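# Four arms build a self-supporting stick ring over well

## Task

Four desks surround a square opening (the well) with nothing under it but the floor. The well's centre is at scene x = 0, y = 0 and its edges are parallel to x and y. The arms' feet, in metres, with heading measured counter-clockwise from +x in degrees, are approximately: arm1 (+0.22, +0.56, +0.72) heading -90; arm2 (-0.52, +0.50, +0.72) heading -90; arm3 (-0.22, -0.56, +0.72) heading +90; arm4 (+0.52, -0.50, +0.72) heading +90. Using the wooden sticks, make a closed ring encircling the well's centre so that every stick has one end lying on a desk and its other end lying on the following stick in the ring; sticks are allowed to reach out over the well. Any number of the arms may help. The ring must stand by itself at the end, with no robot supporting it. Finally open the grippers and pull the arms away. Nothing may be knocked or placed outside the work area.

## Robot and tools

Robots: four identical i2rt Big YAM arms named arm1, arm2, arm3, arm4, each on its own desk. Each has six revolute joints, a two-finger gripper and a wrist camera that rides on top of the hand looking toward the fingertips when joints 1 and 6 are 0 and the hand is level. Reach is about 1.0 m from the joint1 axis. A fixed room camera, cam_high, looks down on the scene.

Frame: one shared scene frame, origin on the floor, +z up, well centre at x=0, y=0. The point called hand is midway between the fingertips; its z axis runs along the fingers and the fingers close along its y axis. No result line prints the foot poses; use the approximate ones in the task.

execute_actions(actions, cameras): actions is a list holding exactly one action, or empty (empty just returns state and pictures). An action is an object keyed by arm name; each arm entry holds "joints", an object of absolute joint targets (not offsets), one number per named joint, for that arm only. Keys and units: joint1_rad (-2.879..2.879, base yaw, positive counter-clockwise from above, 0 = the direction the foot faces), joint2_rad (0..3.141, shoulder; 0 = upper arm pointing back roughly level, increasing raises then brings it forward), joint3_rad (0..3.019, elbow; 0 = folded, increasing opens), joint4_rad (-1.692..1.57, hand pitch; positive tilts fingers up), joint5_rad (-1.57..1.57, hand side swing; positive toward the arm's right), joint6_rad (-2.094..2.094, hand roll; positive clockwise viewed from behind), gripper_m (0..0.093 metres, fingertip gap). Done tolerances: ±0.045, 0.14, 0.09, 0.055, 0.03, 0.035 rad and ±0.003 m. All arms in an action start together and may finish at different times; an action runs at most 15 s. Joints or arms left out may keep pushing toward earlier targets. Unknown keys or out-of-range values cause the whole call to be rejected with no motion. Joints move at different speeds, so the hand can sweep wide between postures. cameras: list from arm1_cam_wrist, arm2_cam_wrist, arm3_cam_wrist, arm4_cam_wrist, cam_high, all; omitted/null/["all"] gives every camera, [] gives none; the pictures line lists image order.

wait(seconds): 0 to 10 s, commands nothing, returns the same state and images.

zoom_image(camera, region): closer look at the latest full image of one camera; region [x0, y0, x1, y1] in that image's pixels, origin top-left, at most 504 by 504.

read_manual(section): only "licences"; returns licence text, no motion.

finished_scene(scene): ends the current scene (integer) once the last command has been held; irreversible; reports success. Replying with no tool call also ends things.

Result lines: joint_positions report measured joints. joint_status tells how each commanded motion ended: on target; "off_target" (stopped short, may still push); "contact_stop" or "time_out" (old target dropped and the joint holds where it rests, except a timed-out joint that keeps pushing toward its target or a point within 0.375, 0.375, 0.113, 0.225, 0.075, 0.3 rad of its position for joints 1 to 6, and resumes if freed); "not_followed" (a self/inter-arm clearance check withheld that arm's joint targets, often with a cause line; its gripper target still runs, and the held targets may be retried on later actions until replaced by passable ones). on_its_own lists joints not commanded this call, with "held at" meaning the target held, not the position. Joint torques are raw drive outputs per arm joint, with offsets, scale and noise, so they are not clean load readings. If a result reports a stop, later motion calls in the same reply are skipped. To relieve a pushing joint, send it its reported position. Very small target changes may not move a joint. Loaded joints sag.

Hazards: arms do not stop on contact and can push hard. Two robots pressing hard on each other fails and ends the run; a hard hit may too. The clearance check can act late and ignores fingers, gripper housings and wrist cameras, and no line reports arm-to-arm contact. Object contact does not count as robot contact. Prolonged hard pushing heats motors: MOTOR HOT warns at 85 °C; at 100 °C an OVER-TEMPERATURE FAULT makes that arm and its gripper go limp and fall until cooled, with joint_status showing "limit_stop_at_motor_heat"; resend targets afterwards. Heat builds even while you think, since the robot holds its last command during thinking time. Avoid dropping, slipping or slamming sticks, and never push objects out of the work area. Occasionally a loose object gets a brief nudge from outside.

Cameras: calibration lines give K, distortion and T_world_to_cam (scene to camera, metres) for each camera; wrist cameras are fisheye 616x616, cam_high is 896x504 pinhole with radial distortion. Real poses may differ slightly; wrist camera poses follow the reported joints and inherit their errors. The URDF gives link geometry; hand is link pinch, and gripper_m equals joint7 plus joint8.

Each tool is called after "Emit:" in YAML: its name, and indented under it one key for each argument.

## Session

Emit:
execute_actions:
  actions: []
  cameras: ["cam_high"]

Scene clock: 0.00 s.
Joint torques (N m, as the arm reports them, + toward a larger angle): no reading
Motor temperatures (°C, as the motors report them): arm1=[26 23 26 23 25 24] | arm2=[25 27 28 25 23 26] | arm3=[25 25 24 26 24 22] | arm4=[23 24 25 25 23 23]
arm1.joint_positions: joint1_rad=+0.119 joint2_rad=+0.569 joint3_rad=+1.322 joint4_rad=-1.247 joint5_rad=-0.245 joint6_rad=+0.205 gripper_m=+0.095
arm1.joint_status: not commanded
arm1.hand: x=+0.2855 y=+0.3323 z=+1.3603 quat_wxyz=(-0.473, -0.586, -0.624, +0.209) (m; scene frame)
arm2.joint_positions: joint1_rad=-0.464 joint2_rad=+0.508 joint3_rad=+1.430 joint4_rad=-1.386 joint5_rad=+0.058 joint6_rad=+0.405 gripper_m=+0.094
arm2.joint_status: not commanded
arm2.hand: x=-0.6073 y=+0.3550 z=+1.3277 quat_wxyz=(-0.338, -0.805, -0.266, +0.408) (m; scene frame)
arm3.joint_positions: joint1_rad=+0.096 joint2_rad=+0.549 joint3_rad=+1.449 joint4_rad=-1.435 joint5_rad=-0.271 joint6_rad=-0.080 gripper_m=+0.095
arm3.joint_status: not commanded
arm3.hand: x=-0.2870 y=-0.3967 z=+1.3805 quat_wxyz=(-0.263, +0.708, -0.490, -0.436) (m; scene frame)
arm4.joint_positions: joint1_rad=-0.265 joint2_rad=+0.573 joint3_rad=+1.351 joint4_rad=-1.292 joint5_rad=+0.002 joint6_rad=+0.141 gripper_m=+0.094
arm4.joint_status: not commanded
arm4.hand: x=+0.5881 y=-0.2812 z=+1.2863 quat_wxyz=(-0.373, +0.472, -0.724, -0.336) (m; scene frame)
pictures: cam_high
Images, in order (width x height): cam_high 896x504.

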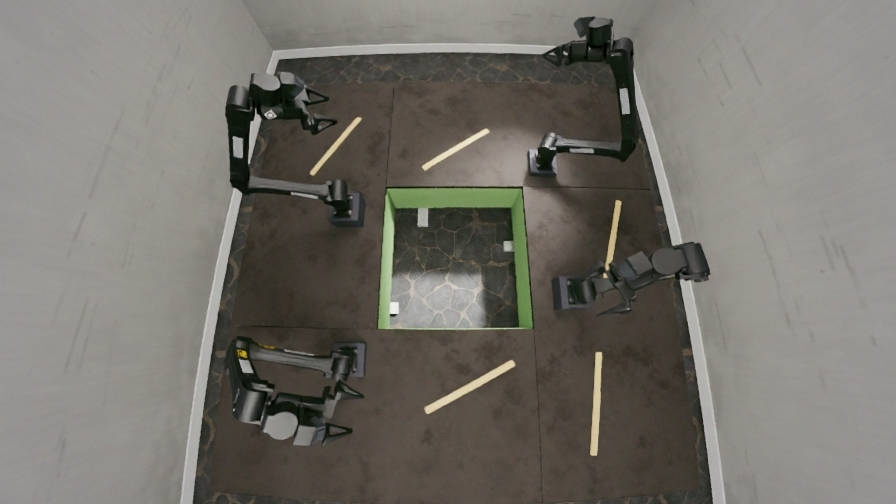

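Emit:
execute_actions:
  actions:
    - {"arm1":{"joints":{"joint1_rad":1.827,"joint2_rad":1.805,"joint3_rad":0.96,"joint4_rad":-0.715,"joint5_rad":0,"joint6_rad":0.41}},"arm2":{"joints":{"joint1_rad":-0.37,"joint2_rad":1.676,"joint3_rad":0.99,"joint4_rad":-0.87,"joint5_rad":0,"joint6_rad":-1.01}},"arm3":{"joints":{"joint1_rad":2.04,"joint2_rad":1.736,"joint3_rad":0.9,"joint4_rad":-0.73,"joint5_rad":0,"joint6_rad":1.06}},"arm4":{"joints":{"joint1_rad":-0.373,"joint2_rad":1.797,"joint3_rad":1.21,"joint4_rad":-0.97,"joint5_rad":0,"joint6_rad":-0.85}}}

Scene clock: 8.93 s.
Joint torques (N m, as the arm reports them, + toward a larger angle): arm1=[  0.81 -13.18   6.63   0.98   0.     0.22] | arm2=[ -0.6  -10.69   8.45   0.62  -0.09  -0.21] | arm3=[  0.83 -12.25   6.42   0.61   0.05   0.13] | arm4=[ -0.63 -16.65   6.46   0.61  -0.3   -0.08]
Motor temperatures (°C, as the motors report them): arm1=[26 24 28 23 25 24] | arm2=[25 27 30 26 23 26] | arm3=[25 25 26 26 24 22] | arm4=[23 24 28 25 23 23]
arm1.joint_positions: joint1_rad=+1.831 joint2_rad=+1.797 joint3_rad=+0.959 joint4_rad=-0.727 joint5_rad=-0.001 joint6_rad=+0.402 gripper_m=+0.095
arm1.joint_status: all done
arm1.hand: x=+0.6325 y=+0.6719 z=+0.7792 quat_wxyz=(-0.003, -0.069, -0.998, -0.006) (m; scene frame)
arm2.joint_positions: joint1_rad=-0.375 joint2_rad=+1.685 joint3_rad=+0.976 joint4_rad=-0.882 joint5_rad=+0.003 joint6_rad=-0.996 gripper_m=+0.094
arm2.joint_status: all done
arm2.hand: x=-0.6851 y=+0.1167 z=+0.7658 quat_wxyz=(+0.004, -0.470, -0.882, -0.005) (m; scene frame)
arm3.joint_positions: joint1_rad=+2.047 joint2_rad=+1.738 joint3_rad=+0.904 joint4_rad=-0.733 joint5_rad=+0.000 joint6_rad=+1.047 gripper_m=+0.095
arm3.joint_status: all done
arm3.hand: x=-0.5766 y=-0.7543 z=+0.7740 quat_wxyz=(-0.007, +0.962, -0.272, +0.000) (m; scene frame)
arm4.joint_positions: joint1_rad=-0.367 joint2_rad=+1.796 joint3_rad=+1.206 joint4_rad=-0.980 joint5_rad=+0.002 joint6_rad=-0.839 gripper_m=+0.094
arm4.joint_status: all done
arm4.hand: x=+0.6966 y=-0.0423 z=+0.7707 quat_wxyz=(+0.003, +0.853, -0.522, -0.005) (m; scene frame)
pictures: arm1_cam_wrist, arm2_cam_wrist, arm3_cam_wrist, arm4_cam_wrist, cam_high
camera_calibration (this result's frames):
arm1_cam_wrist: T_world_to_cam=[[-0.145247, -0.988854, -0.0327326, 0.784933], [-0.809632, 0.0997767, 0.578395, 0.000634764], [-0.568682, 0.110512, -0.8151, 1.04326], [0, 0, 0, 1]] pos_world=[0.707805, 0.660828, 0.875683]
arm2_cam_wrist: T_world_to_cam=[[-0.832358, -0.554238, -0.0000811771, -0.508944], [-0.444563, 0.66756, 0.597266, -0.836902], [-0.330973, 0.497175, -0.802043, 0.454434], [0, 0, 0, 1]] pos_world=[-0.645274, 0.050673, 0.864288]
arm3_cam_wrist: T_world_to_cam=[[0.5251, 0.85088, 0.0165467, 0.930706], [0.688749, -0.436305, 0.579018, -0.370905], [0.499894, -0.292646, -0.815147, 0.821106], [0, 0, 0, 1]] pos_world=[-0.643719, -0.713453, 0.868683]
arm4_cam_wrist: T_world_to_cam=[[0.889246, 0.457019, -0.0193852, -0.580547], [0.382801, -0.720299, 0.578475, -0.743528], [0.250411, -0.521827, -0.81547, 0.555722], [0, 0, 0, 1]] pos_world=[0.661713, 0.0197489, 0.872032]
Images, in order (width x height): arm1_cam_wrist 616x616, arm2_cam_wrist 616x616, arm3_cam_wrist 616x616, arm4_cam_wrist 616x616, cam_high 896x504.

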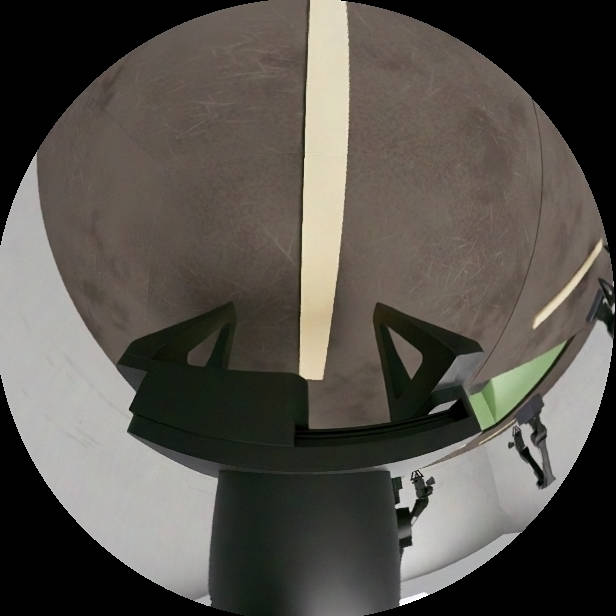

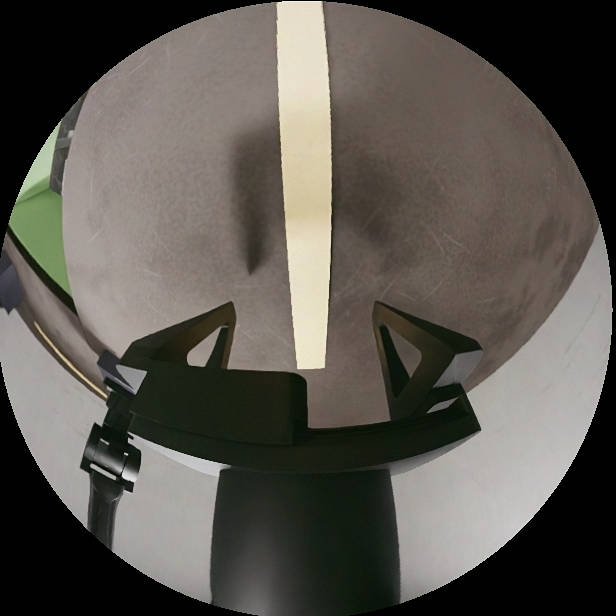

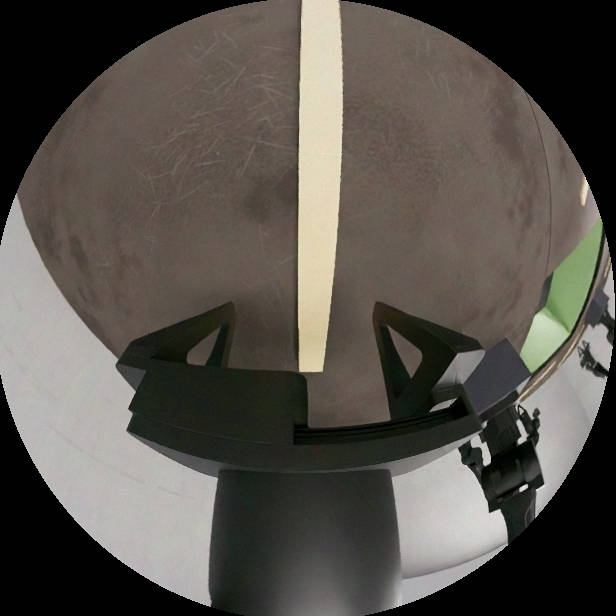

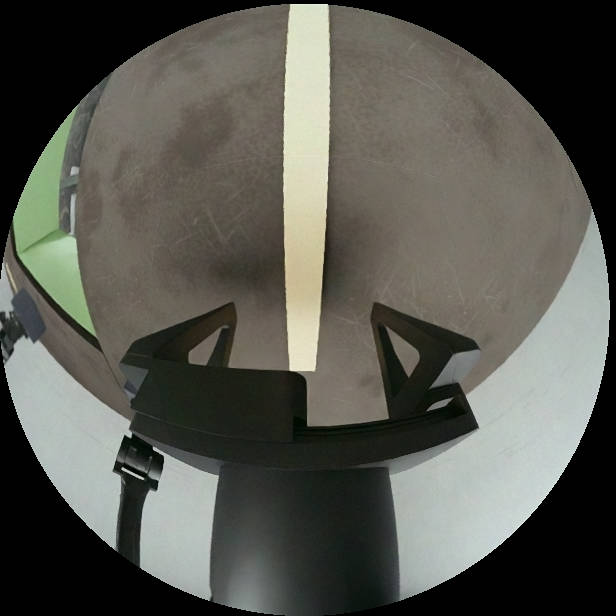

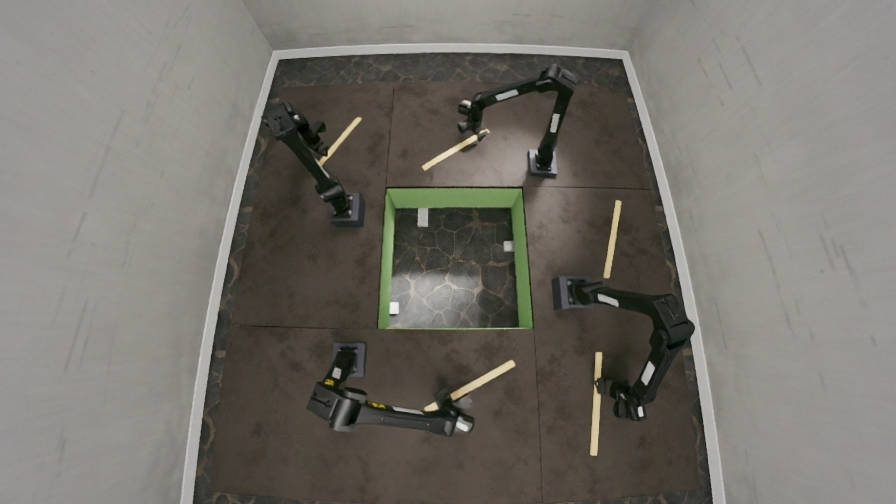

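Emit:
execute_actions:
  actions:
    - {"arm1":{"joints":{"joint1_rad":1.805,"joint2_rad":1.93,"joint4_rad":-0.59}},"arm2":{"joints":{"joint1_rad":-0.34,"joint2_rad":1.775,"joint4_rad":-0.76}},"arm3":{"joints":{"joint1_rad":2.02,"joint2_rad":1.862,"joint4_rad":-0.6}},"arm4":{"joints":{"joint1_rad":-0.35,"joint2_rad":1.895,"joint4_rad":-0.87}}}
  cameras: []

Emit:
execute_actions:
  actions:
    - {"arm1":{"joints":{"gripper_m":0}},"arm2":{"joints":{"gripper_m":0}},"arm3":{"joints":{"gripper_m":0}},"arm4":{"joints":{"gripper_m":0}}}
  cameras: []

Emit:
execute_actions:
  actions:
    - {"arm1":{"joints":{"joint2_rad":1.45,"joint3_rad":0.67,"joint4_rad":-0.6,"joint6_rad":-0.25}},"arm3":{"joints":{"joint2_rad":1.43,"joint3_rad":0.67,"joint4_rad":-0.63,"joint6_rad":-0.25}}}
  cameras: []

Emit:
execute_actions:
  actions:
    - {"arm1":{"joints":{"joint1_rad":-0.745,"joint5_rad":-0.131}},"arm3":{"joints":{"joint1_rad":-0.76,"joint5_rad":-0.131}}}
  cameras: []

Emit:
execute_actions:
  actions:
    - {"arm1":{"joints":{"joint2_rad":1.62,"joint4_rad":-0.42}},"arm3":{"joints":{"joint2_rad":1.63,"joint4_rad":-0.42}},"arm2":{"joints":{"joint2_rad":1.65,"joint4_rad":-0.85,"joint6_rad":-0.65}},"arm4":{"joints":{"joint2_rad":1.78,"joint4_rad":-0.93,"joint6_rad":-0.65}}}
  cameras: []

Emit:
execute_actions:
  actions:
    - {"arm2":{"joints":{"joint1_rad":0.425,"joint2_rad":1.935,"joint3_rad":1.435,"joint4_rad":-0.93,"joint5_rad":-0.19}},"arm4":{"joints":{"joint1_rad":0.38,"joint2_rad":1.94,"joint3_rad":1.44,"joint4_rad":-0.93,"joint5_rad":-0.19}}}
  cameras: ["cam_high"]

Scene clock: 16.67 s.
Joint torques (N m, as the arm reports them, + toward a larger angle): arm1=[ -0.18 -12.25   5.64   1.36  -0.08   0.16] | arm2=[-0.71 -9.05  7.5   1.01  0.03 -0.08] | arm3=[  1.07 -12.55   5.56   0.86   0.08   0.12] | arm4=[  0.08 -15.57   6.3    0.64  -0.36  -0.04]
Motor temperatures (°C, as the motors report them): arm1=[26 24 28 23 25 24] | arm2=[25 27 31 26 23 26] | arm3=[25 26 26 26 24 22] | arm4=[23 25 28 25 23 23]
arm1.joint_positions: joint1_rad=+1.813 joint2_rad=+1.910 joint3_rad=+0.962 joint4_rad=-0.608 joint5_rad=+0.001 joint6_rad=+0.404 gripper_m=+0.095
arm1.joint_status: all done
arm1.hand: x=+0.6422 y=+0.6665 z=+0.7331 quat_wxyz=(-0.007, -0.080, -0.997, -0.006) (m; scene frame)
arm2.joint_positions: joint1_rad=-0.343 joint2_rad=+1.761 joint3_rad=+0.982 joint4_rad=-0.783 joint5_rad=+0.000 joint6_rad=-1.003 gripper_m=+0.094
arm2.joint_status: all done
arm2.hand: x=-0.6787 y=+0.0958 z=+0.7366 quat_wxyz=(+0.002, -0.453, -0.891, +0.009) (m; scene frame)
arm3.joint_positions: joint1_rad=+2.022 joint2_rad=+1.858 joint3_rad=+0.904 joint4_rad=-0.608 joint5_rad=-0.001 joint6_rad=+1.049 gripper_m=+0.095
arm3.joint_status: all done
arm3.hand: x=-0.5883 y=-0.7482 z=+0.7274 quat_wxyz=(-0.004, +0.959, -0.285, -0.002) (m; scene frame)
arm4.joint_positions: joint1_rad=-0.354 joint2_rad=+1.876 joint3_rad=+1.208 joint4_rad=-0.880 joint5_rad=+0.003 joint6_rad=-0.842 gripper_m=+0.094
arm4.joint_status: all done
arm4.hand: x=+0.6959 y=-0.0259 z=+0.7334 quat_wxyz=(-0.007, +0.857, -0.515, -0.007) (m; scene frame)
pictures: none
No camera images: the call's "cameras" was empty. Leave "cameras" out to get every camera's image.

Scene clock: 17.40 s.
Joint torques (N m, as the arm reports them, + toward a larger angle): arm1=[  0.26 -12.35   5.71   1.14  -0.13   0.14] | arm2=[-0.79 -9.01  7.47  0.78  0.14 -0.08] | arm3=[  1.12 -12.6    5.57   0.82   0.08   0.11] | arm4=[  0.21 -15.88   6.18   0.73  -0.33  -0.04]
Motor temperatures (°C, as the motors report them): arm1=[26 24 28 23 25 24] | arm2=[25 27 31 26 23 26] | arm3=[25 26 26 26 24 22] | arm4=[23 26 28 25 23 23]
arm1.joint_positions: joint1_rad=+1.811 joint2_rad=+1.910 joint3_rad=+0.962 joint4_rad=-0.607 joint5_rad=+0.002 joint6_rad=+0.405 gripper_m=+0.027
arm1.joint_status: gripper_m off_target (ended at +0.027, target +0.000)
arm1.hand: x=+0.6427 y=+0.6652 z=+0.7331 quat_wxyz=(-0.007, -0.081, -0.997, -0.006) (m; scene frame)
arm2.joint_positions: joint1_rad=-0.343 joint2_rad=+1.761 joint3_rad=+0.982 joint4_rad=-0.775 joint5_rad=-0.002 joint6_rad=-1.003 gripper_m=+0.027
arm2.joint_status: gripper_m off_target (ended at +0.027, target +0.000)
arm2.hand: x=-0.6791 y=+0.0939 z=+0.7365 quat_wxyz=(+0.000, -0.453, -0.891, +0.013) (m; scene frame)
arm3.joint_positions: joint1_rad=+2.022 joint2_rad=+1.858 joint3_rad=+0.904 joint4_rad=-0.608 joint5_rad=-0.001 joint6_rad=+1.049 gripper_m=+0.027
arm3.joint_status: gripper_m off_target (ended at +0.027, target +0.000)
arm3.hand: x=-0.5884 y=-0.7483 z=+0.7274 quat_wxyz=(-0.004, +0.959, -0.285, -0.002) (m; scene frame)
arm4.joint_positions: joint1_rad=-0.354 joint2_rad=+1.876 joint3_rad=+1.208 joint4_rad=-0.880 joint5_rad=+0.003 joint6_rad=-0.842 gripper_m=+0.027
arm4.joint_status: gripper_m off_target (ended at +0.027, target +0.000)
arm4.hand: x=+0.6958 y=-0.0259 z=+0.7332 quat_wxyz=(-0.007, +0.857, -0.515, -0.007) (m; scene frame)
pictures: none
No camera images: the call's "cameras" was empty. Leave "cameras" out to get every camera's image.

Scene clock: 19.43 s.
Joint torques (N m, as the arm reports them, + toward a larger angle): arm1=[-0.07 -9.19  7.46  1.15 -0.22  0.05] | arm2=[-0.68 -9.07  7.5   0.76  0.14 -0.08] | arm3=[ 1.18 -7.6   7.99  0.87 -0.01 -0.17] | arm4=[  0.38 -16.11   6.22   0.71  -0.31  -0.05]
Motor temperatures (°C, as the motors report them): arm1=[26 24 28 23 25 24] | arm2=[25 27 31 26 23 26] | arm3=[25 26 26 26 24 22] | arm4=[23 26 28 25 23 23]
arm1.joint_positions: joint1_rad=+1.811 joint2_rad=+1.449 joint3_rad=+0.669 joint4_rad=-0.605 joint5_rad=+0.002 joint6_rad=-0.242 gripper_m=+0.027
arm1.joint_status: all done
arm1.hand: x=+0.5668 y=+0.6457 z=+0.8285 quat_wxyz=(-0.094, +0.238, -0.967, -0.003) (m; scene frame)
arm2.joint_positions: joint1_rad=-0.343 joint2_rad=+1.761 joint3_rad=+0.982 joint4_rad=-0.775 joint5_rad=-0.002 joint6_rad=-1.003 gripper_m=+0.027
arm2.joint_status: not commanded
arm2.hand: x=-0.6791 y=+0.0939 z=+0.7365 quat_wxyz=(+0.000, -0.453, -0.891, +0.013) (m; scene frame)
arm3.joint_positions: joint1_rad=+2.022 joint2_rad=+1.422 joint3_rad=+0.666 joint4_rad=-0.630 joint5_rad=-0.001 joint6_rad=-0.237 gripper_m=+0.027
arm3.joint_status: all done
arm3.hand: x=-0.5340 y=-0.7216 z=+0.8223 quat_wxyz=(+0.006, +0.934, +0.346, -0.086) (m; scene frame)
arm4.joint_positions: joint1_rad=-0.354 joint2_rad=+1.876 joint3_rad=+1.208 joint4_rad=-0.880 joint5_rad=+0.003 joint6_rad=-0.842 gripper_m=+0.027
arm4.joint_status: not commanded
arm4.hand: x=+0.6958 y=-0.0259 z=+0.7332 quat_wxyz=(-0.007, +0.857, -0.515, -0.007) (m; scene frame)
pictures: none
No camera images: the call's "cameras" was empty. Leave "cameras" out to get every camera's image.

Scene clock: 22.20 s.
Joint torques (N m, as the arm reports them, + toward a larger angle): arm1=[ 1.22 -9.77  7.76  1.21 -0.27  0.2 ] | arm2=[-0.76 -9.26  7.49  0.76  0.14 -0.08] | arm3=[ 1.84 -7.71  8.21  1.03 -0.15  0.12] | arm4=[  0.32 -15.93   6.21   0.7   -0.32  -0.04]
Motor temperatures (°C, as the motors report them): arm1=[26 24 28 23 25 24] | arm2=[25 28 31 26 23 26] | arm3=[25 26 27 26 24 22] | arm4=[23 26 29 25 23 23]
arm1.joint_positions: joint1_rad=-0.748 joint2_rad=+1.449 joint3_rad=+0.664 joint4_rad=-0.605 joint5_rad=-0.130 joint6_rad=-0.258 gripper_m=+0.028
arm1.joint_status: all done
arm1.hand: x=-0.0092 y=+0.2827 z=+0.8248 quat_wxyz=(-0.084, -0.849, -0.518, +0.066) (m; scene frame)
arm2.joint_positions: joint1_rad=-0.343 joint2_rad=+1.761 joint3_rad=+0.982 joint4_rad=-0.775 joint5_rad=-0.002 joint6_rad=-1.003 gripper_m=+0.027
arm2.joint_status: not commanded
arm2.hand: x=-0.6791 y=+0.0939 z=+0.7365 quat_wxyz=(+0.000, -0.453, -0.891, +0.013) (m; scene frame)
arm3.joint_positions: joint1_rad=-0.767 joint2_rad=+1.425 joint3_rad=+0.666 joint4_rad=-0.633 joint5_rad=-0.131 joint6_rad=-0.262 gripper_m=+0.028
arm3.joint_status: all done
arm3.hand: x=+0.0072 y=-0.2852 z=+0.8325 quat_wxyz=(-0.074, +0.519, -0.847, -0.091) (m; scene frame)
arm4.joint_positions: joint1_rad=-0.354 joint2_rad=+1.876 joint3_rad=+1.208 joint4_rad=-0.880 joint5_rad=+0.003 joint6_rad=-0.843 gripper_m=+0.027
arm4.joint_status: not commanded
arm4.hand: x=+0.6958 y=-0.0259 z=+0.7332 quat_wxyz=(-0.007, +0.857, -0.515, -0.007) (m; scene frame)
pictures: none
No camera images: the call's "cameras" was empty. Leave "cameras" out to get every camera's image.

Scene clock: 23.57 s.
Joint torques (N m, as the arm reports them, + toward a larger angle): arm1=[  0.69 -10.56   6.56   1.77  -0.25   0.18] | arm2=[ -0.75 -10.27   8.16  -0.01   0.11   0.11] | arm3=[  1.81 -10.53   6.65   1.41  -0.14   0.11] | arm4=[  0.17 -17.99   6.67   0.03  -0.3    0.13]
Motor temperatures (°C, as the motors report them): arm1=[26 24 28 23 25 24] | arm2=[25 28 31 26 23 26] | arm3=[25 26 27 26 24 22] | arm4=[23 26 29 25 23 23]
arm1.joint_positions: joint1_rad=-0.748 joint2_rad=+1.620 joint3_rad=+0.664 joint4_rad=-0.442 joint5_rad=-0.130 joint6_rad=-0.257 gripper_m=+0.028
arm1.joint_status: all done
arm1.hand: x=-0.0182 y=+0.2733 z=+0.7730 quat_wxyz=(-0.083, -0.850, -0.517, +0.062) (m; scene frame)
arm2.joint_positions: joint1_rad=-0.343 joint2_rad=+1.654 joint3_rad=+0.982 joint4_rad=-0.842 joint5_rad=-0.001 joint6_rad=-0.664 gripper_m=+0.027
arm2.joint_status: all done
arm2.hand: x=-0.6781 y=+0.0963 z=+0.7800 quat_wxyz=(-0.007, -0.597, -0.802, +0.032) (m; scene frame)
arm3.joint_positions: joint1_rad=-0.767 joint2_rad=+1.640 joint3_rad=+0.666 joint4_rad=-0.433 joint5_rad=-0.131 joint6_rad=-0.261 gripper_m=+0.028
arm3.joint_status: all done
arm3.hand: x=+0.0184 y=-0.2726 z=+0.7677 quat_wxyz=(-0.067, +0.518, -0.848, -0.089) (m; scene frame)
arm4.joint_positions: joint1_rad=-0.354 joint2_rad=+1.791 joint3_rad=+1.208 joint4_rad=-0.921 joint5_rad=+0.003 joint6_rad=-0.661 gripper_m=+0.027
arm4.joint_status: all done
arm4.hand: x=+0.6965 y=-0.0257 z=+0.7741 quat_wxyz=(-0.028, +0.807, -0.590, -0.014) (m; scene frame)
pictures: none
No camera images: the call's "cameras" was empty. Leave "cameras" out to get every camera's image.

Scene clock: 25.20 s.
Joint torques (N m, as the arm reports them, + toward a larger angle): arm1=[  0.77 -10.14   6.66   1.88  -0.21   0.19] | arm2=[ -0.6  -15.75  10.92   0.13  -0.1    0.06] | arm3=[  1.83 -10.52   6.64   1.43  -0.14   0.11] | arm4=[ -0.55 -20.52   9.35   0.27  -0.32   0.07]
Motor temperatures (°C, as the motors report them): arm1=[26 24 28 23 25 24] | arm2=[25 28 31 26 23 26] | arm3=[25 26 27 26 24 22] | arm4=[23 27 29 25 23 23]
arm1.joint_positions: joint1_rad=-0.748 joint2_rad=+1.620 joint3_rad=+0.664 joint4_rad=-0.442 joint5_rad=-0.130 joint6_rad=-0.257 gripper_m=+0.028
arm1.joint_status: not commanded
arm1.hand: x=-0.0182 y=+0.2733 z=+0.7730 quat_wxyz=(-0.083, -0.850, -0.517, +0.062) (m; scene frame)
arm2.joint_positions: joint1_rad=+0.422 joint2_rad=+1.954 joint3_rad=+1.409 joint4_rad=-0.924 joint5_rad=-0.190 joint6_rad=-0.658 gripper_m=+0.027
arm2.joint_status: all done
arm2.hand: x=-0.2697 y=-0.0213 z=+0.7754 quat_wxyz=(-0.103, -0.251, -0.962, -0.014) (m; scene frame)
arm3.joint_positions: joint1_rad=-0.767 joint2_rad=+1.640 joint3_rad=+0.666 joint4_rad=-0.433 joint5_rad=-0.131 joint6_rad=-0.261 gripper_m=+0.028
arm3.joint_status: not commanded
arm3.hand: x=+0.0184 y=-0.2726 z=+0.7677 quat_wxyz=(-0.067, +0.518, -0.848, -0.089) (m; scene frame)
arm4.joint_positions: joint1_rad=+0.382 joint2_rad=+1.950 joint3_rad=+1.401 joint4_rad=-0.926 joint5_rad=-0.191 joint6_rad=-0.656 gripper_m=+0.027
arm4.joint_status: all done
arm4.hand: x=+0.2761 y=+0.0207 z=+0.7669 quat_wxyz=(+0.022, +0.960, -0.257, -0.112) (m; scene frame)
pictures: cam_high
Images, in order (width x height): cam_high 896x504.

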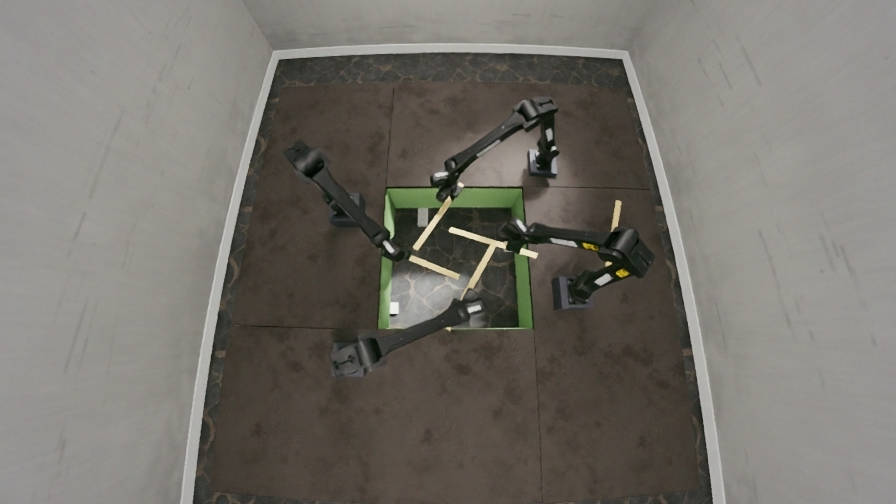

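Emit:
execute_actions:
  actions:
    - {"arm1":{"joints":{"joint6_rad":-0.38}},"arm3":{"joints":{"joint6_rad":-0.64}},"arm2":{"joints":{"joint6_rad":-1.1}},"arm4":{"joints":{"joint6_rad":-1.1}}}

Emit:
zoom_image:
  camera: "cam_high"
  region: [340,150,580,360]

Scene clock: 28.80 s.
Joint torques (N m, as the arm reports them, + toward a larger angle): arm1=[  0.7  -10.97   6.59   1.99  -0.24   0.03] | arm2=[ -0.84 -15.73  10.6    0.12  -0.12  -0.14] | arm3=[  1.86 -10.53   6.62   1.41  -0.17  -0.17] | arm4=[ -0.23 -20.41   9.33   0.27  -0.36  -0.06]
Motor temperatures (°C, as the motors report them): arm1=[26 24 28 23 25 24] | arm2=[25 28 32 26 23 26] | arm3=[25 26 27 26 24 22] | arm4=[23 27 30 25 23 23]
arm1.joint_positions: joint1_rad=-0.748 joint2_rad=+1.620 joint3_rad=+0.664 joint4_rad=-0.442 joint5_rad=-0.130 joint6_rad=-0.372 gripper_m=+0.028
arm1.joint_status: all done
arm1.hand: x=-0.0182 y=+0.2733 z=+0.7730 quat_wxyz=(-0.079, -0.819, -0.565, +0.067) (m; scene frame)
arm2.joint_positions: joint1_rad=+0.422 joint2_rad=+1.954 joint3_rad=+1.409 joint4_rad=-0.924 joint5_rad=-0.190 joint6_rad=-1.086 gripper_m=+0.027
arm2.joint_status: all done
arm2.hand: x=-0.2697 y=-0.0213 z=+0.7754 quat_wxyz=(-0.103, -0.041, -0.994, +0.009) (m; scene frame)
arm3.joint_positions: joint1_rad=-0.767 joint2_rad=+1.640 joint3_rad=+0.666 joint4_rad=-0.433 joint5_rad=-0.131 joint6_rad=-0.628 gripper_m=+0.028
arm3.joint_status: all done
arm3.hand: x=+0.0184 y=-0.2726 z=+0.7677 quat_wxyz=(-0.082, +0.664, -0.739, -0.076) (m; scene frame)
arm4.joint_positions: joint1_rad=+0.382 joint2_rad=+1.950 joint3_rad=+1.401 joint4_rad=-0.926 joint5_rad=-0.191 joint6_rad=-1.088 gripper_m=+0.027
arm4.joint_status: all done
arm4.hand: x=+0.2761 y=+0.0207 z=+0.7669 quat_wxyz=(-0.003, +0.992, -0.045, -0.114) (m; scene frame)
pictures: arm1_cam_wrist, arm2_cam_wrist, arm3_cam_wrist, arm4_cam_wrist, cam_high
camera_calibration (this result's frames):
arm1_cam_wrist: T_world_to_cam=[[-0.933288, 0.350868, -0.0765861, -0.0505426], [0.291615, 0.864868, 0.408612, -0.540647], [0.209606, 0.359019, -0.909489, 0.73145], [0, 0, 0, 1]] pos_world=[-0.042826, 0.222718, 0.88229]
arm2_cam_wrist: T_world_to_cam=[[-0.0878287, -0.996051, 0.0129443, -0.0583745], [-0.909056, 0.0854575, 0.407817, -0.55666], [-0.407313, 0.024051, -0.912972, 0.72358], [0, 0, 0, 1]] pos_world=[-0.216439, -0.027976, 0.888379]
arm3_cam_wrist: T_world_to_cam=[[0.993936, -0.109958, -0.000317563, -0.0490952], [-0.101288, -0.916687, 0.386555, -0.535508], [-0.0427959, -0.384179, -0.922266, 0.726749], [0, 0, 0, 1]] pos_world=[0.0256586, -0.21709, 0.877244]
arm4_cam_wrist: T_world_to_cam=[[0.0867296, 0.996155, -0.0123827, -0.030428], [0.919974, -0.0753152, 0.384677, -0.548033], [0.382265, -0.0447546, -0.922968, 0.726853], [0, 0, 0, 1]] pos_world=[0.228964, 0.0215658, 0.881301]
Images, in order (width x height): arm1_cam_wrist 616x616, arm2_cam_wrist 616x616, arm3_cam_wrist 616x616, arm4_cam_wrist 616x616, cam_high 896x504.

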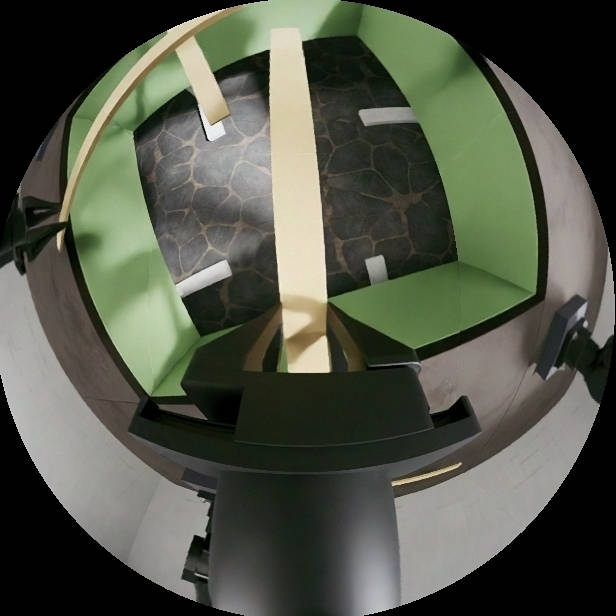

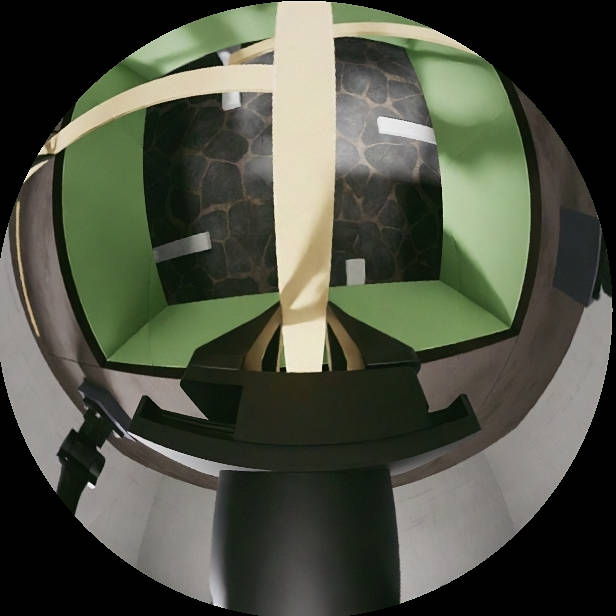

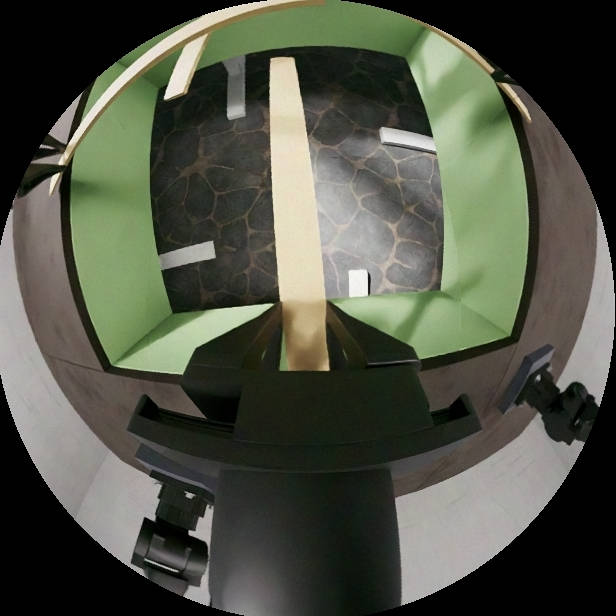

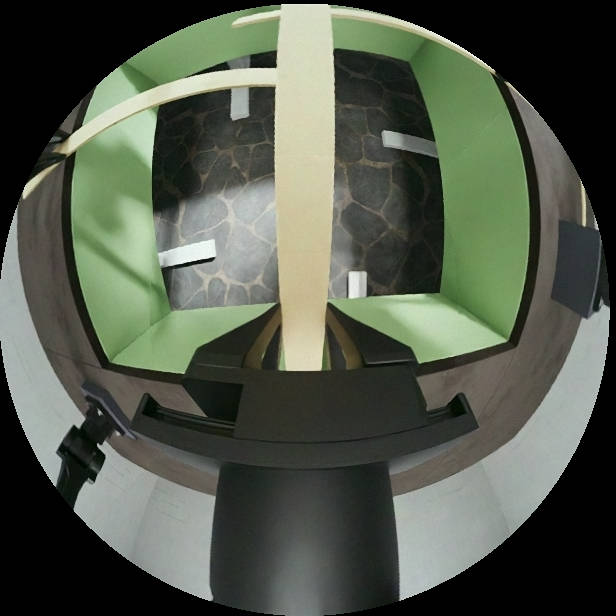

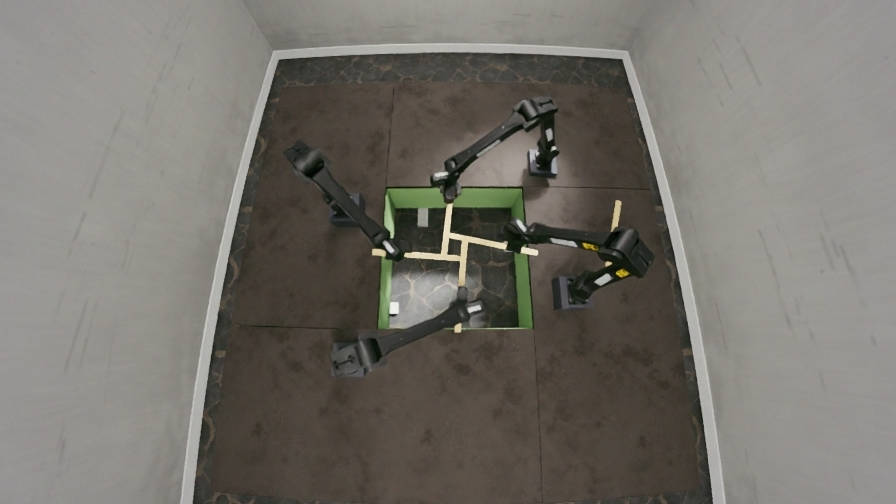

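Region (340, 150, 580, 360) of cam_high's 896x504 image, scaled by 2.100, with more detail than that image has; it fills the top 441 rows of this view, and the rest is white.

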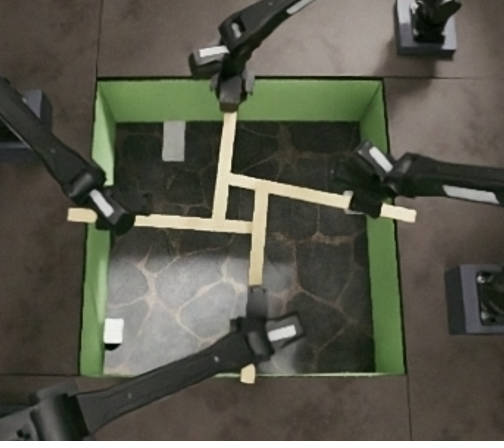

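Emit:
execute_actions:
  actions:
    - {"arm1":{"joints":{"joint6_rad":0}},"arm3":{"joints":{"joint6_rad":0}},"arm2":{"joints":{"joint1_rad":0.1,"joint2_rad":1.9,"joint6_rad":-0.65}},"arm4":{"joints":{"joint1_rad":0.1,"joint2_rad":1.9,"joint6_rad":-0.65}}}
  cameras: []

Emit:
execute_actions:
  actions:
    - {"arm1":{"joints":{"joint2_rad":1.25,"joint4_rad":-0.8,"joint5_rad":0}},"arm3":{"joints":{"joint2_rad":1.25,"joint4_rad":-0.8,"joint5_rad":0}}}
  cameras: []

Emit:
execute_actions:
  actions:
    - {"arm1":{"joints":{"joint1_rad":-1.75}},"arm3":{"joints":{"joint1_rad":-1.75}}}
  cameras: []

Emit:
execute_actions:
  actions:
    - {"arm1":{"joints":{"joint2_rad":1.55,"joint3_rad":0.72,"joint4_rad":-0.65}},"arm3":{"joints":{"joint2_rad":1.55,"joint3_rad":0.72,"joint4_rad":-0.65}}}
  cameras: []

Emit:
execute_actions:
  actions:
    - {"arm1":{"joints":{"joint2_rad":1.77,"joint4_rad":-0.5}},"arm3":{"joints":{"joint2_rad":1.77,"joint4_rad":-0.51}}}
  cameras: ["cam_high","arm1_cam_wrist","arm3_cam_wrist"]

Scene clock: 40.13 s.
Joint torques (N m, as the arm reports them, + toward a larger angle): arm1=[  0.75 -10.79   6.45   1.71  -0.26   0.18] | arm2=[ -1.41 -15.85  10.86   0.2   -0.21   0.12] | arm3=[  1.85 -10.58   6.64   1.42  -0.12   0.11] | arm4=[ -0.09 -22.18   9.44   0.32  -0.51   0.13]
Motor temperatures (°C, as the motors report them): arm1=[26 25 28 23 25 24] | arm2=[25 30 33 25 23 26] | arm3=[25 26 27 26 24 22] | arm4=[23 29 32 25 23 23]
arm1.joint_positions: joint1_rad=-0.748 joint2_rad=+1.620 joint3_rad=+0.664 joint4_rad=-0.442 joint5_rad=-0.130 joint6_rad=-0.008 gripper_m=+0.028
arm1.joint_status: all done
arm1.hand: x=-0.0182 y=+0.2733 z=+0.7730 quat_wxyz=(-0.090, -0.907, -0.408, +0.051) (m; scene frame)
arm2.joint_positions: joint1_rad=+0.107 joint2_rad=+1.928 joint3_rad=+1.409 joint4_rad=-0.924 joint5_rad=-0.187 joint6_rad=-0.663 gripper_m=+0.027
arm2.joint_status: all done
arm2.hand: x=-0.4437 y=-0.0759 z=+0.7919 quat_wxyz=(-0.110, -0.395, -0.912, +0.016) (m; scene frame)
arm3.joint_positions: joint1_rad=-0.767 joint2_rad=+1.640 joint3_rad=+0.666 joint4_rad=-0.433 joint5_rad=-0.131 joint6_rad=-0.012 gripper_m=+0.028
arm3.joint_status: all done
arm3.hand: x=+0.0184 y=-0.2726 z=+0.7677 quat_wxyz=(-0.055, +0.409, -0.906, -0.097) (m; scene frame)
arm4.joint_positions: joint1_rad=+0.101 joint2_rad=+1.930 joint3_rad=+1.401 joint4_rad=-0.926 joint5_rad=-0.187 joint6_rad=-0.661 gripper_m=+0.027
arm4.joint_status: all done
arm4.hand: x=+0.4306 y=+0.0702 z=+0.7756 quat_wxyz=(-0.002, +0.915, -0.386, -0.116) (m; scene frame)
pictures: none
No camera images: the call's "cameras" was empty. Leave "cameras" out to get every camera's image.

Scene clock: 41.23 s.
Joint torques (N m, as the arm reports them, + toward a larger angle): arm1=[ 1.25 -7.67  8.82  0.2   0.06  0.18] | arm2=[ -1.61 -16.3   10.82   0.19  -0.21   0.11] | arm3=[ 1.8  -5.78  9.24  0.68  0.12  0.11] | arm4=[ -0.14 -22.07   9.41   0.32  -0.51   0.1 ]
Motor temperatures (°C, as the motors report them): arm1=[26 25 28 23 25 24] | arm2=[25 30 33 25 23 26] | arm3=[25 26 27 26 24 22] | arm4=[23 29 33 25 23 23]
arm1.joint_positions: joint1_rad=-0.748 joint2_rad=+1.249 joint3_rad=+0.664 joint4_rad=-0.784 joint5_rad=-0.002 joint6_rad=-0.007 gripper_m=+0.028
arm1.joint_status: all done
arm1.hand: x=-0.0096 y=+0.3141 z=+0.8805 quat_wxyz=(-0.038, -0.910, -0.403, +0.090) (m; scene frame)
arm2.joint_positions: joint1_rad=+0.107 joint2_rad=+1.928 joint3_rad=+1.409 joint4_rad=-0.924 joint5_rad=-0.187 joint6_rad=-0.663 gripper_m=+0.027
arm2.joint_status: not commanded
arm2.hand: x=-0.4437 y=-0.0759 z=+0.7919 quat_wxyz=(-0.110, -0.395, -0.912, +0.016) (m; scene frame)
arm3.joint_positions: joint1_rad=-0.767 joint2_rad=+1.243 joint3_rad=+0.666 joint4_rad=-0.794 joint5_rad=-0.005 joint6_rad=-0.011 gripper_m=+0.028
arm3.joint_status: all done
arm3.hand: x=+0.0082 y=-0.3161 z=+0.8821 quat_wxyz=(-0.097, +0.403, -0.909, -0.047) (m; scene frame)
arm4.joint_positions: joint1_rad=+0.101 joint2_rad=+1.930 joint3_rad=+1.401 joint4_rad=-0.926 joint5_rad=-0.187 joint6_rad=-0.661 gripper_m=+0.027
arm4.joint_status: not commanded
arm4.hand: x=+0.4306 y=+0.0702 z=+0.7756 quat_wxyz=(-0.002, +0.915, -0.386, -0.116) (m; scene frame)
pictures: none
No camera images: the call's "cameras" was empty. Leave "cameras" out to get every camera's image.

Scene clock: 42.70 s.
Joint torques (N m, as the arm reports them, + toward a larger angle): arm1=[ 0.06 -7.54  9.11  0.14 -0.14  0.2 ] | arm2=[ -1.58 -16.18  10.8    0.2   -0.21   0.11] | arm3=[ 1.53 -5.98  9.17  0.65  0.    0.1 ] | arm4=[ -0.07 -22.23   9.41   0.33  -0.5    0.1 ]
Motor temperatures (°C, as the motors report them): arm1=[26 25 29 23 25 24] | arm2=[25 30 33 25 23 26] | arm3=[25 26 28 26 24 22] | arm4=[23 29 33 25 23 23]
arm1.joint_positions: joint1_rad=-1.747 joint2_rad=+1.249 joint3_rad=+0.664 joint4_rad=-0.784 joint5_rad=+0.001 joint6_rad=-0.006 gripper_m=+0.028
arm1.joint_status: all done
arm1.hand: x=-0.1119 y=+0.6178 z=+0.8829 quat_wxyz=(+0.014, -0.991, +0.083, +0.100) (m; scene frame)
arm2.joint_positions: joint1_rad=+0.107 joint2_rad=+1.928 joint3_rad=+1.409 joint4_rad=-0.924 joint5_rad=-0.187 joint6_rad=-0.663 gripper_m=+0.027
arm2.joint_status: not commanded
arm2.hand: x=-0.4437 y=-0.0759 z=+0.7919 quat_wxyz=(-0.110, -0.395, -0.912, +0.016) (m; scene frame)
arm3.joint_positions: joint1_rad=-1.750 joint2_rad=+1.244 joint3_rad=+0.666 joint4_rad=-0.794 joint5_rad=-0.001 joint6_rad=-0.010 gripper_m=+0.028
arm3.joint_status: all done
arm3.hand: x=+0.1112 y=-0.6137 z=+0.8782 quat_wxyz=(-0.102, -0.075, -0.992, +0.000) (m; scene frame)
arm4.joint_positions: joint1_rad=+0.101 joint2_rad=+1.930 joint3_rad=+1.401 joint4_rad=-0.926 joint5_rad=-0.187 joint6_rad=-0.661 gripper_m=+0.027
arm4.joint_status: not commanded
arm4.hand: x=+0.4306 y=+0.0702 z=+0.7756 quat_wxyz=(-0.002, +0.915, -0.386, -0.116) (m; scene frame)
pictures: none
No camera images: the call's "cameras" was empty. Leave "cameras" out to get every camera's image.

Scene clock: 43.73 s.
Joint torques (N m, as the arm reports them, + toward a larger angle): arm1=[ -0.02 -10.6    9.16   1.34  -0.1    0.18] | arm2=[ -1.55 -16.26  10.8    0.17  -0.21   0.12] | arm3=[ 1.58 -9.22  9.88  0.85  0.    0.1 ] | arm4=[ -0.22 -22.23   9.45   0.37  -0.51   0.1 ]
Motor temperatures (°C, as the motors report them): arm1=[26 25 29 23 25 24] | arm2=[25 30 33 25 23 26] | arm3=[25 26 28 26 24 22] | arm4=[23 30 33 25 23 23]
arm1.joint_positions: joint1_rad=-1.747 joint2_rad=+1.547 joint3_rad=+0.691 joint4_rad=-0.664 joint5_rad=+0.001 joint6_rad=-0.006 gripper_m=+0.028
arm1.joint_status: all done
arm1.hand: x=-0.1214 y=+0.6202 z=+0.8001 quat_wxyz=(+0.007, -0.996, +0.084, +0.025) (m; scene frame)
arm2.joint_positions: joint1_rad=+0.107 joint2_rad=+1.928 joint3_rad=+1.409 joint4_rad=-0.924 joint5_rad=-0.187 joint6_rad=-0.663 gripper_m=+0.027
arm2.joint_status: not commanded
arm2.hand: x=-0.4437 y=-0.0759 z=+0.7919 quat_wxyz=(-0.110, -0.395, -0.912, +0.016) (m; scene frame)
arm3.joint_positions: joint1_rad=-1.750 joint2_rad=+1.552 joint3_rad=+0.681 joint4_rad=-0.655 joint5_rad=-0.001 joint6_rad=-0.010 gripper_m=+0.028
arm3.joint_status: all done
arm3.hand: x=+0.1186 y=-0.6135 z=+0.7899 quat_wxyz=(-0.025, -0.075, -0.997, -0.006) (m; scene frame)
arm4.joint_positions: joint1_rad=+0.101 joint2_rad=+1.930 joint3_rad=+1.401 joint4_rad=-0.926 joint5_rad=-0.187 joint6_rad=-0.661 gripper_m=+0.027
arm4.joint_status: not commanded
arm4.hand: x=+0.4306 y=+0.0702 z=+0.7756 quat_wxyz=(-0.002, +0.915, -0.386, -0.116) (m; scene frame)
pictures: none
No camera images: the call's "cameras" was empty. Leave "cameras" out to get every camera's image.

Scene clock: 44.70 s.
Joint torques (N m, as the arm reports them, + toward a larger angle): arm1=[  1.02 -11.02   6.7    1.01  -0.12   0.13] | arm2=[ -1.5  -16.2   10.8    0.18  -0.21   0.11] | arm3=[ 1.53 -9.46  6.78  0.74 -0.02  0.1 ] | arm4=[ -0.2  -22.1    9.46   0.35  -0.51   0.11]
Motor temperatures (°C, as the motors report them): arm1=[26 25 29 23 25 24] | arm2=[25 30 34 25 23 26] | arm3=[25 26 28 26 24 22] | arm4=[23 30 33 25 23 23]
arm1.joint_positions: joint1_rad=-1.747 joint2_rad=+1.763 joint3_rad=+0.702 joint4_rad=-0.511 joint5_rad=+0.001 joint6_rad=-0.006 gripper_m=+0.028
arm1.joint_status: all done
arm1.hand: x=-0.1247 y=+0.6212 z=+0.7335 quat_wxyz=(+0.004, -0.996, +0.084, +0.000) (m; scene frame)
arm2.joint_positions: joint1_rad=+0.107 joint2_rad=+1.928 joint3_rad=+1.409 joint4_rad=-0.924 joint5_rad=-0.187 joint6_rad=-0.663 gripper_m=+0.027
arm2.joint_status: not commanded
arm2.hand: x=-0.4437 y=-0.0759 z=+0.7919 quat_wxyz=(-0.110, -0.395, -0.912, +0.016) (m; scene frame)
arm3.joint_positions: joint1_rad=-1.750 joint2_rad=+1.757 joint3_rad=+0.701 joint4_rad=-0.515 joint5_rad=-0.001 joint6_rad=-0.010 gripper_m=+0.027
arm3.joint_status: all done
arm3.hand: x=+0.1260 y=-0.6138 z=+0.7290 quat_wxyz=(-0.003, -0.074, -0.997, -0.008) (m; scene frame)
arm4.joint_positions: joint1_rad=+0.101 joint2_rad=+1.930 joint3_rad=+1.401 joint4_rad=-0.926 joint5_rad=-0.187 joint6_rad=-0.661 gripper_m=+0.027
arm4.joint_status: not commanded
arm4.hand: x=+0.4306 y=+0.0702 z=+0.7756 quat_wxyz=(-0.002, +0.915, -0.386, -0.116) (m; scene frame)
pictures: arm1_cam_wrist, arm3_cam_wrist, cam_high
camera_calibration (this result's frames):
arm1_cam_wrist: T_world_to_cam=[[0.173913, 0.984687, -0.0121005, -0.578058], [0.801347, -0.134368, 0.582914, -0.237922], [0.572362, -0.111073, -0.812444, 0.858959], [0, 0, 0, 1]] pos_world=[-0.200445, 0.632644, 0.829549]
arm3_cam_wrist: T_world_to_cam=[[-0.15121, -0.988419, -0.0128211, -0.579368], [-0.808116, 0.116136, 0.577461, -0.238566], [-0.569284, 0.0976786, -0.816318, 0.849425], [0, 0, 0, 1]] pos_world=[0.203169, -0.627923, 0.823735]
Images, in order (width x height): arm1_cam_wrist 616x616, arm3_cam_wrist 616x616, cam_high 896x504.

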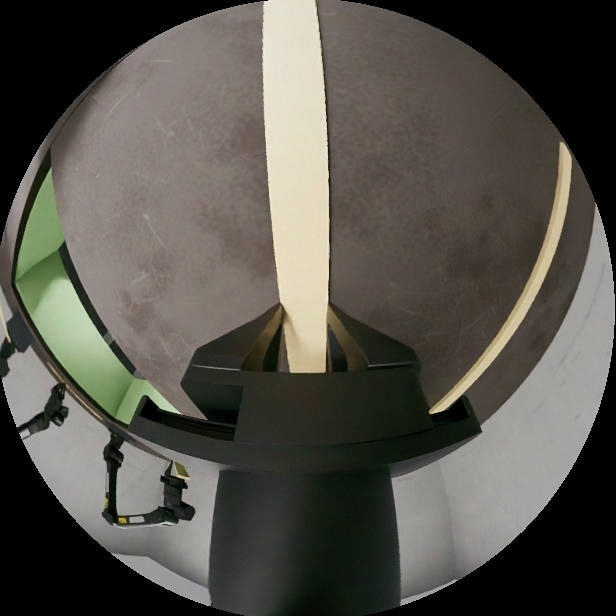

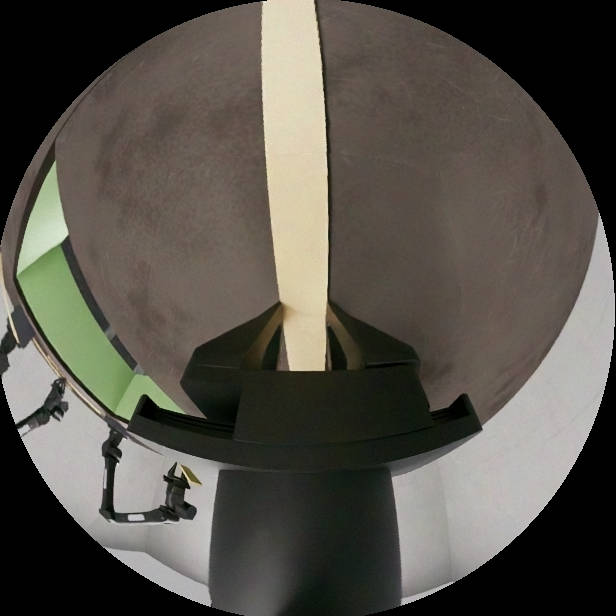

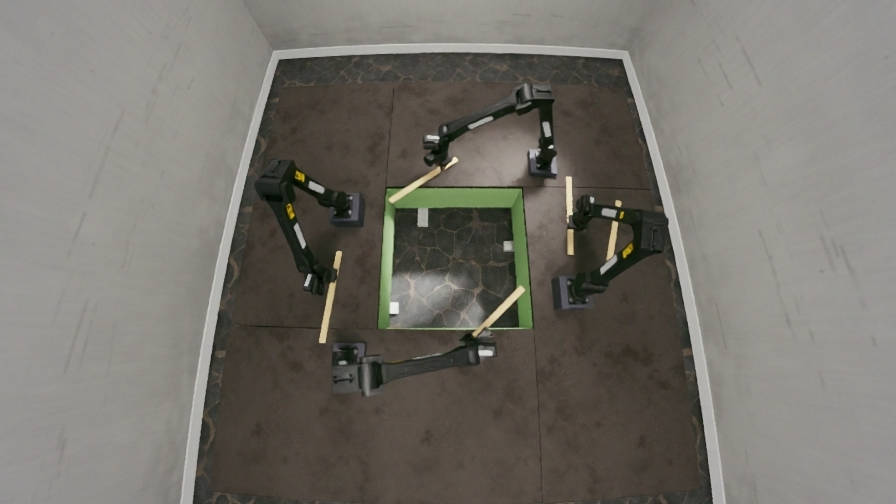

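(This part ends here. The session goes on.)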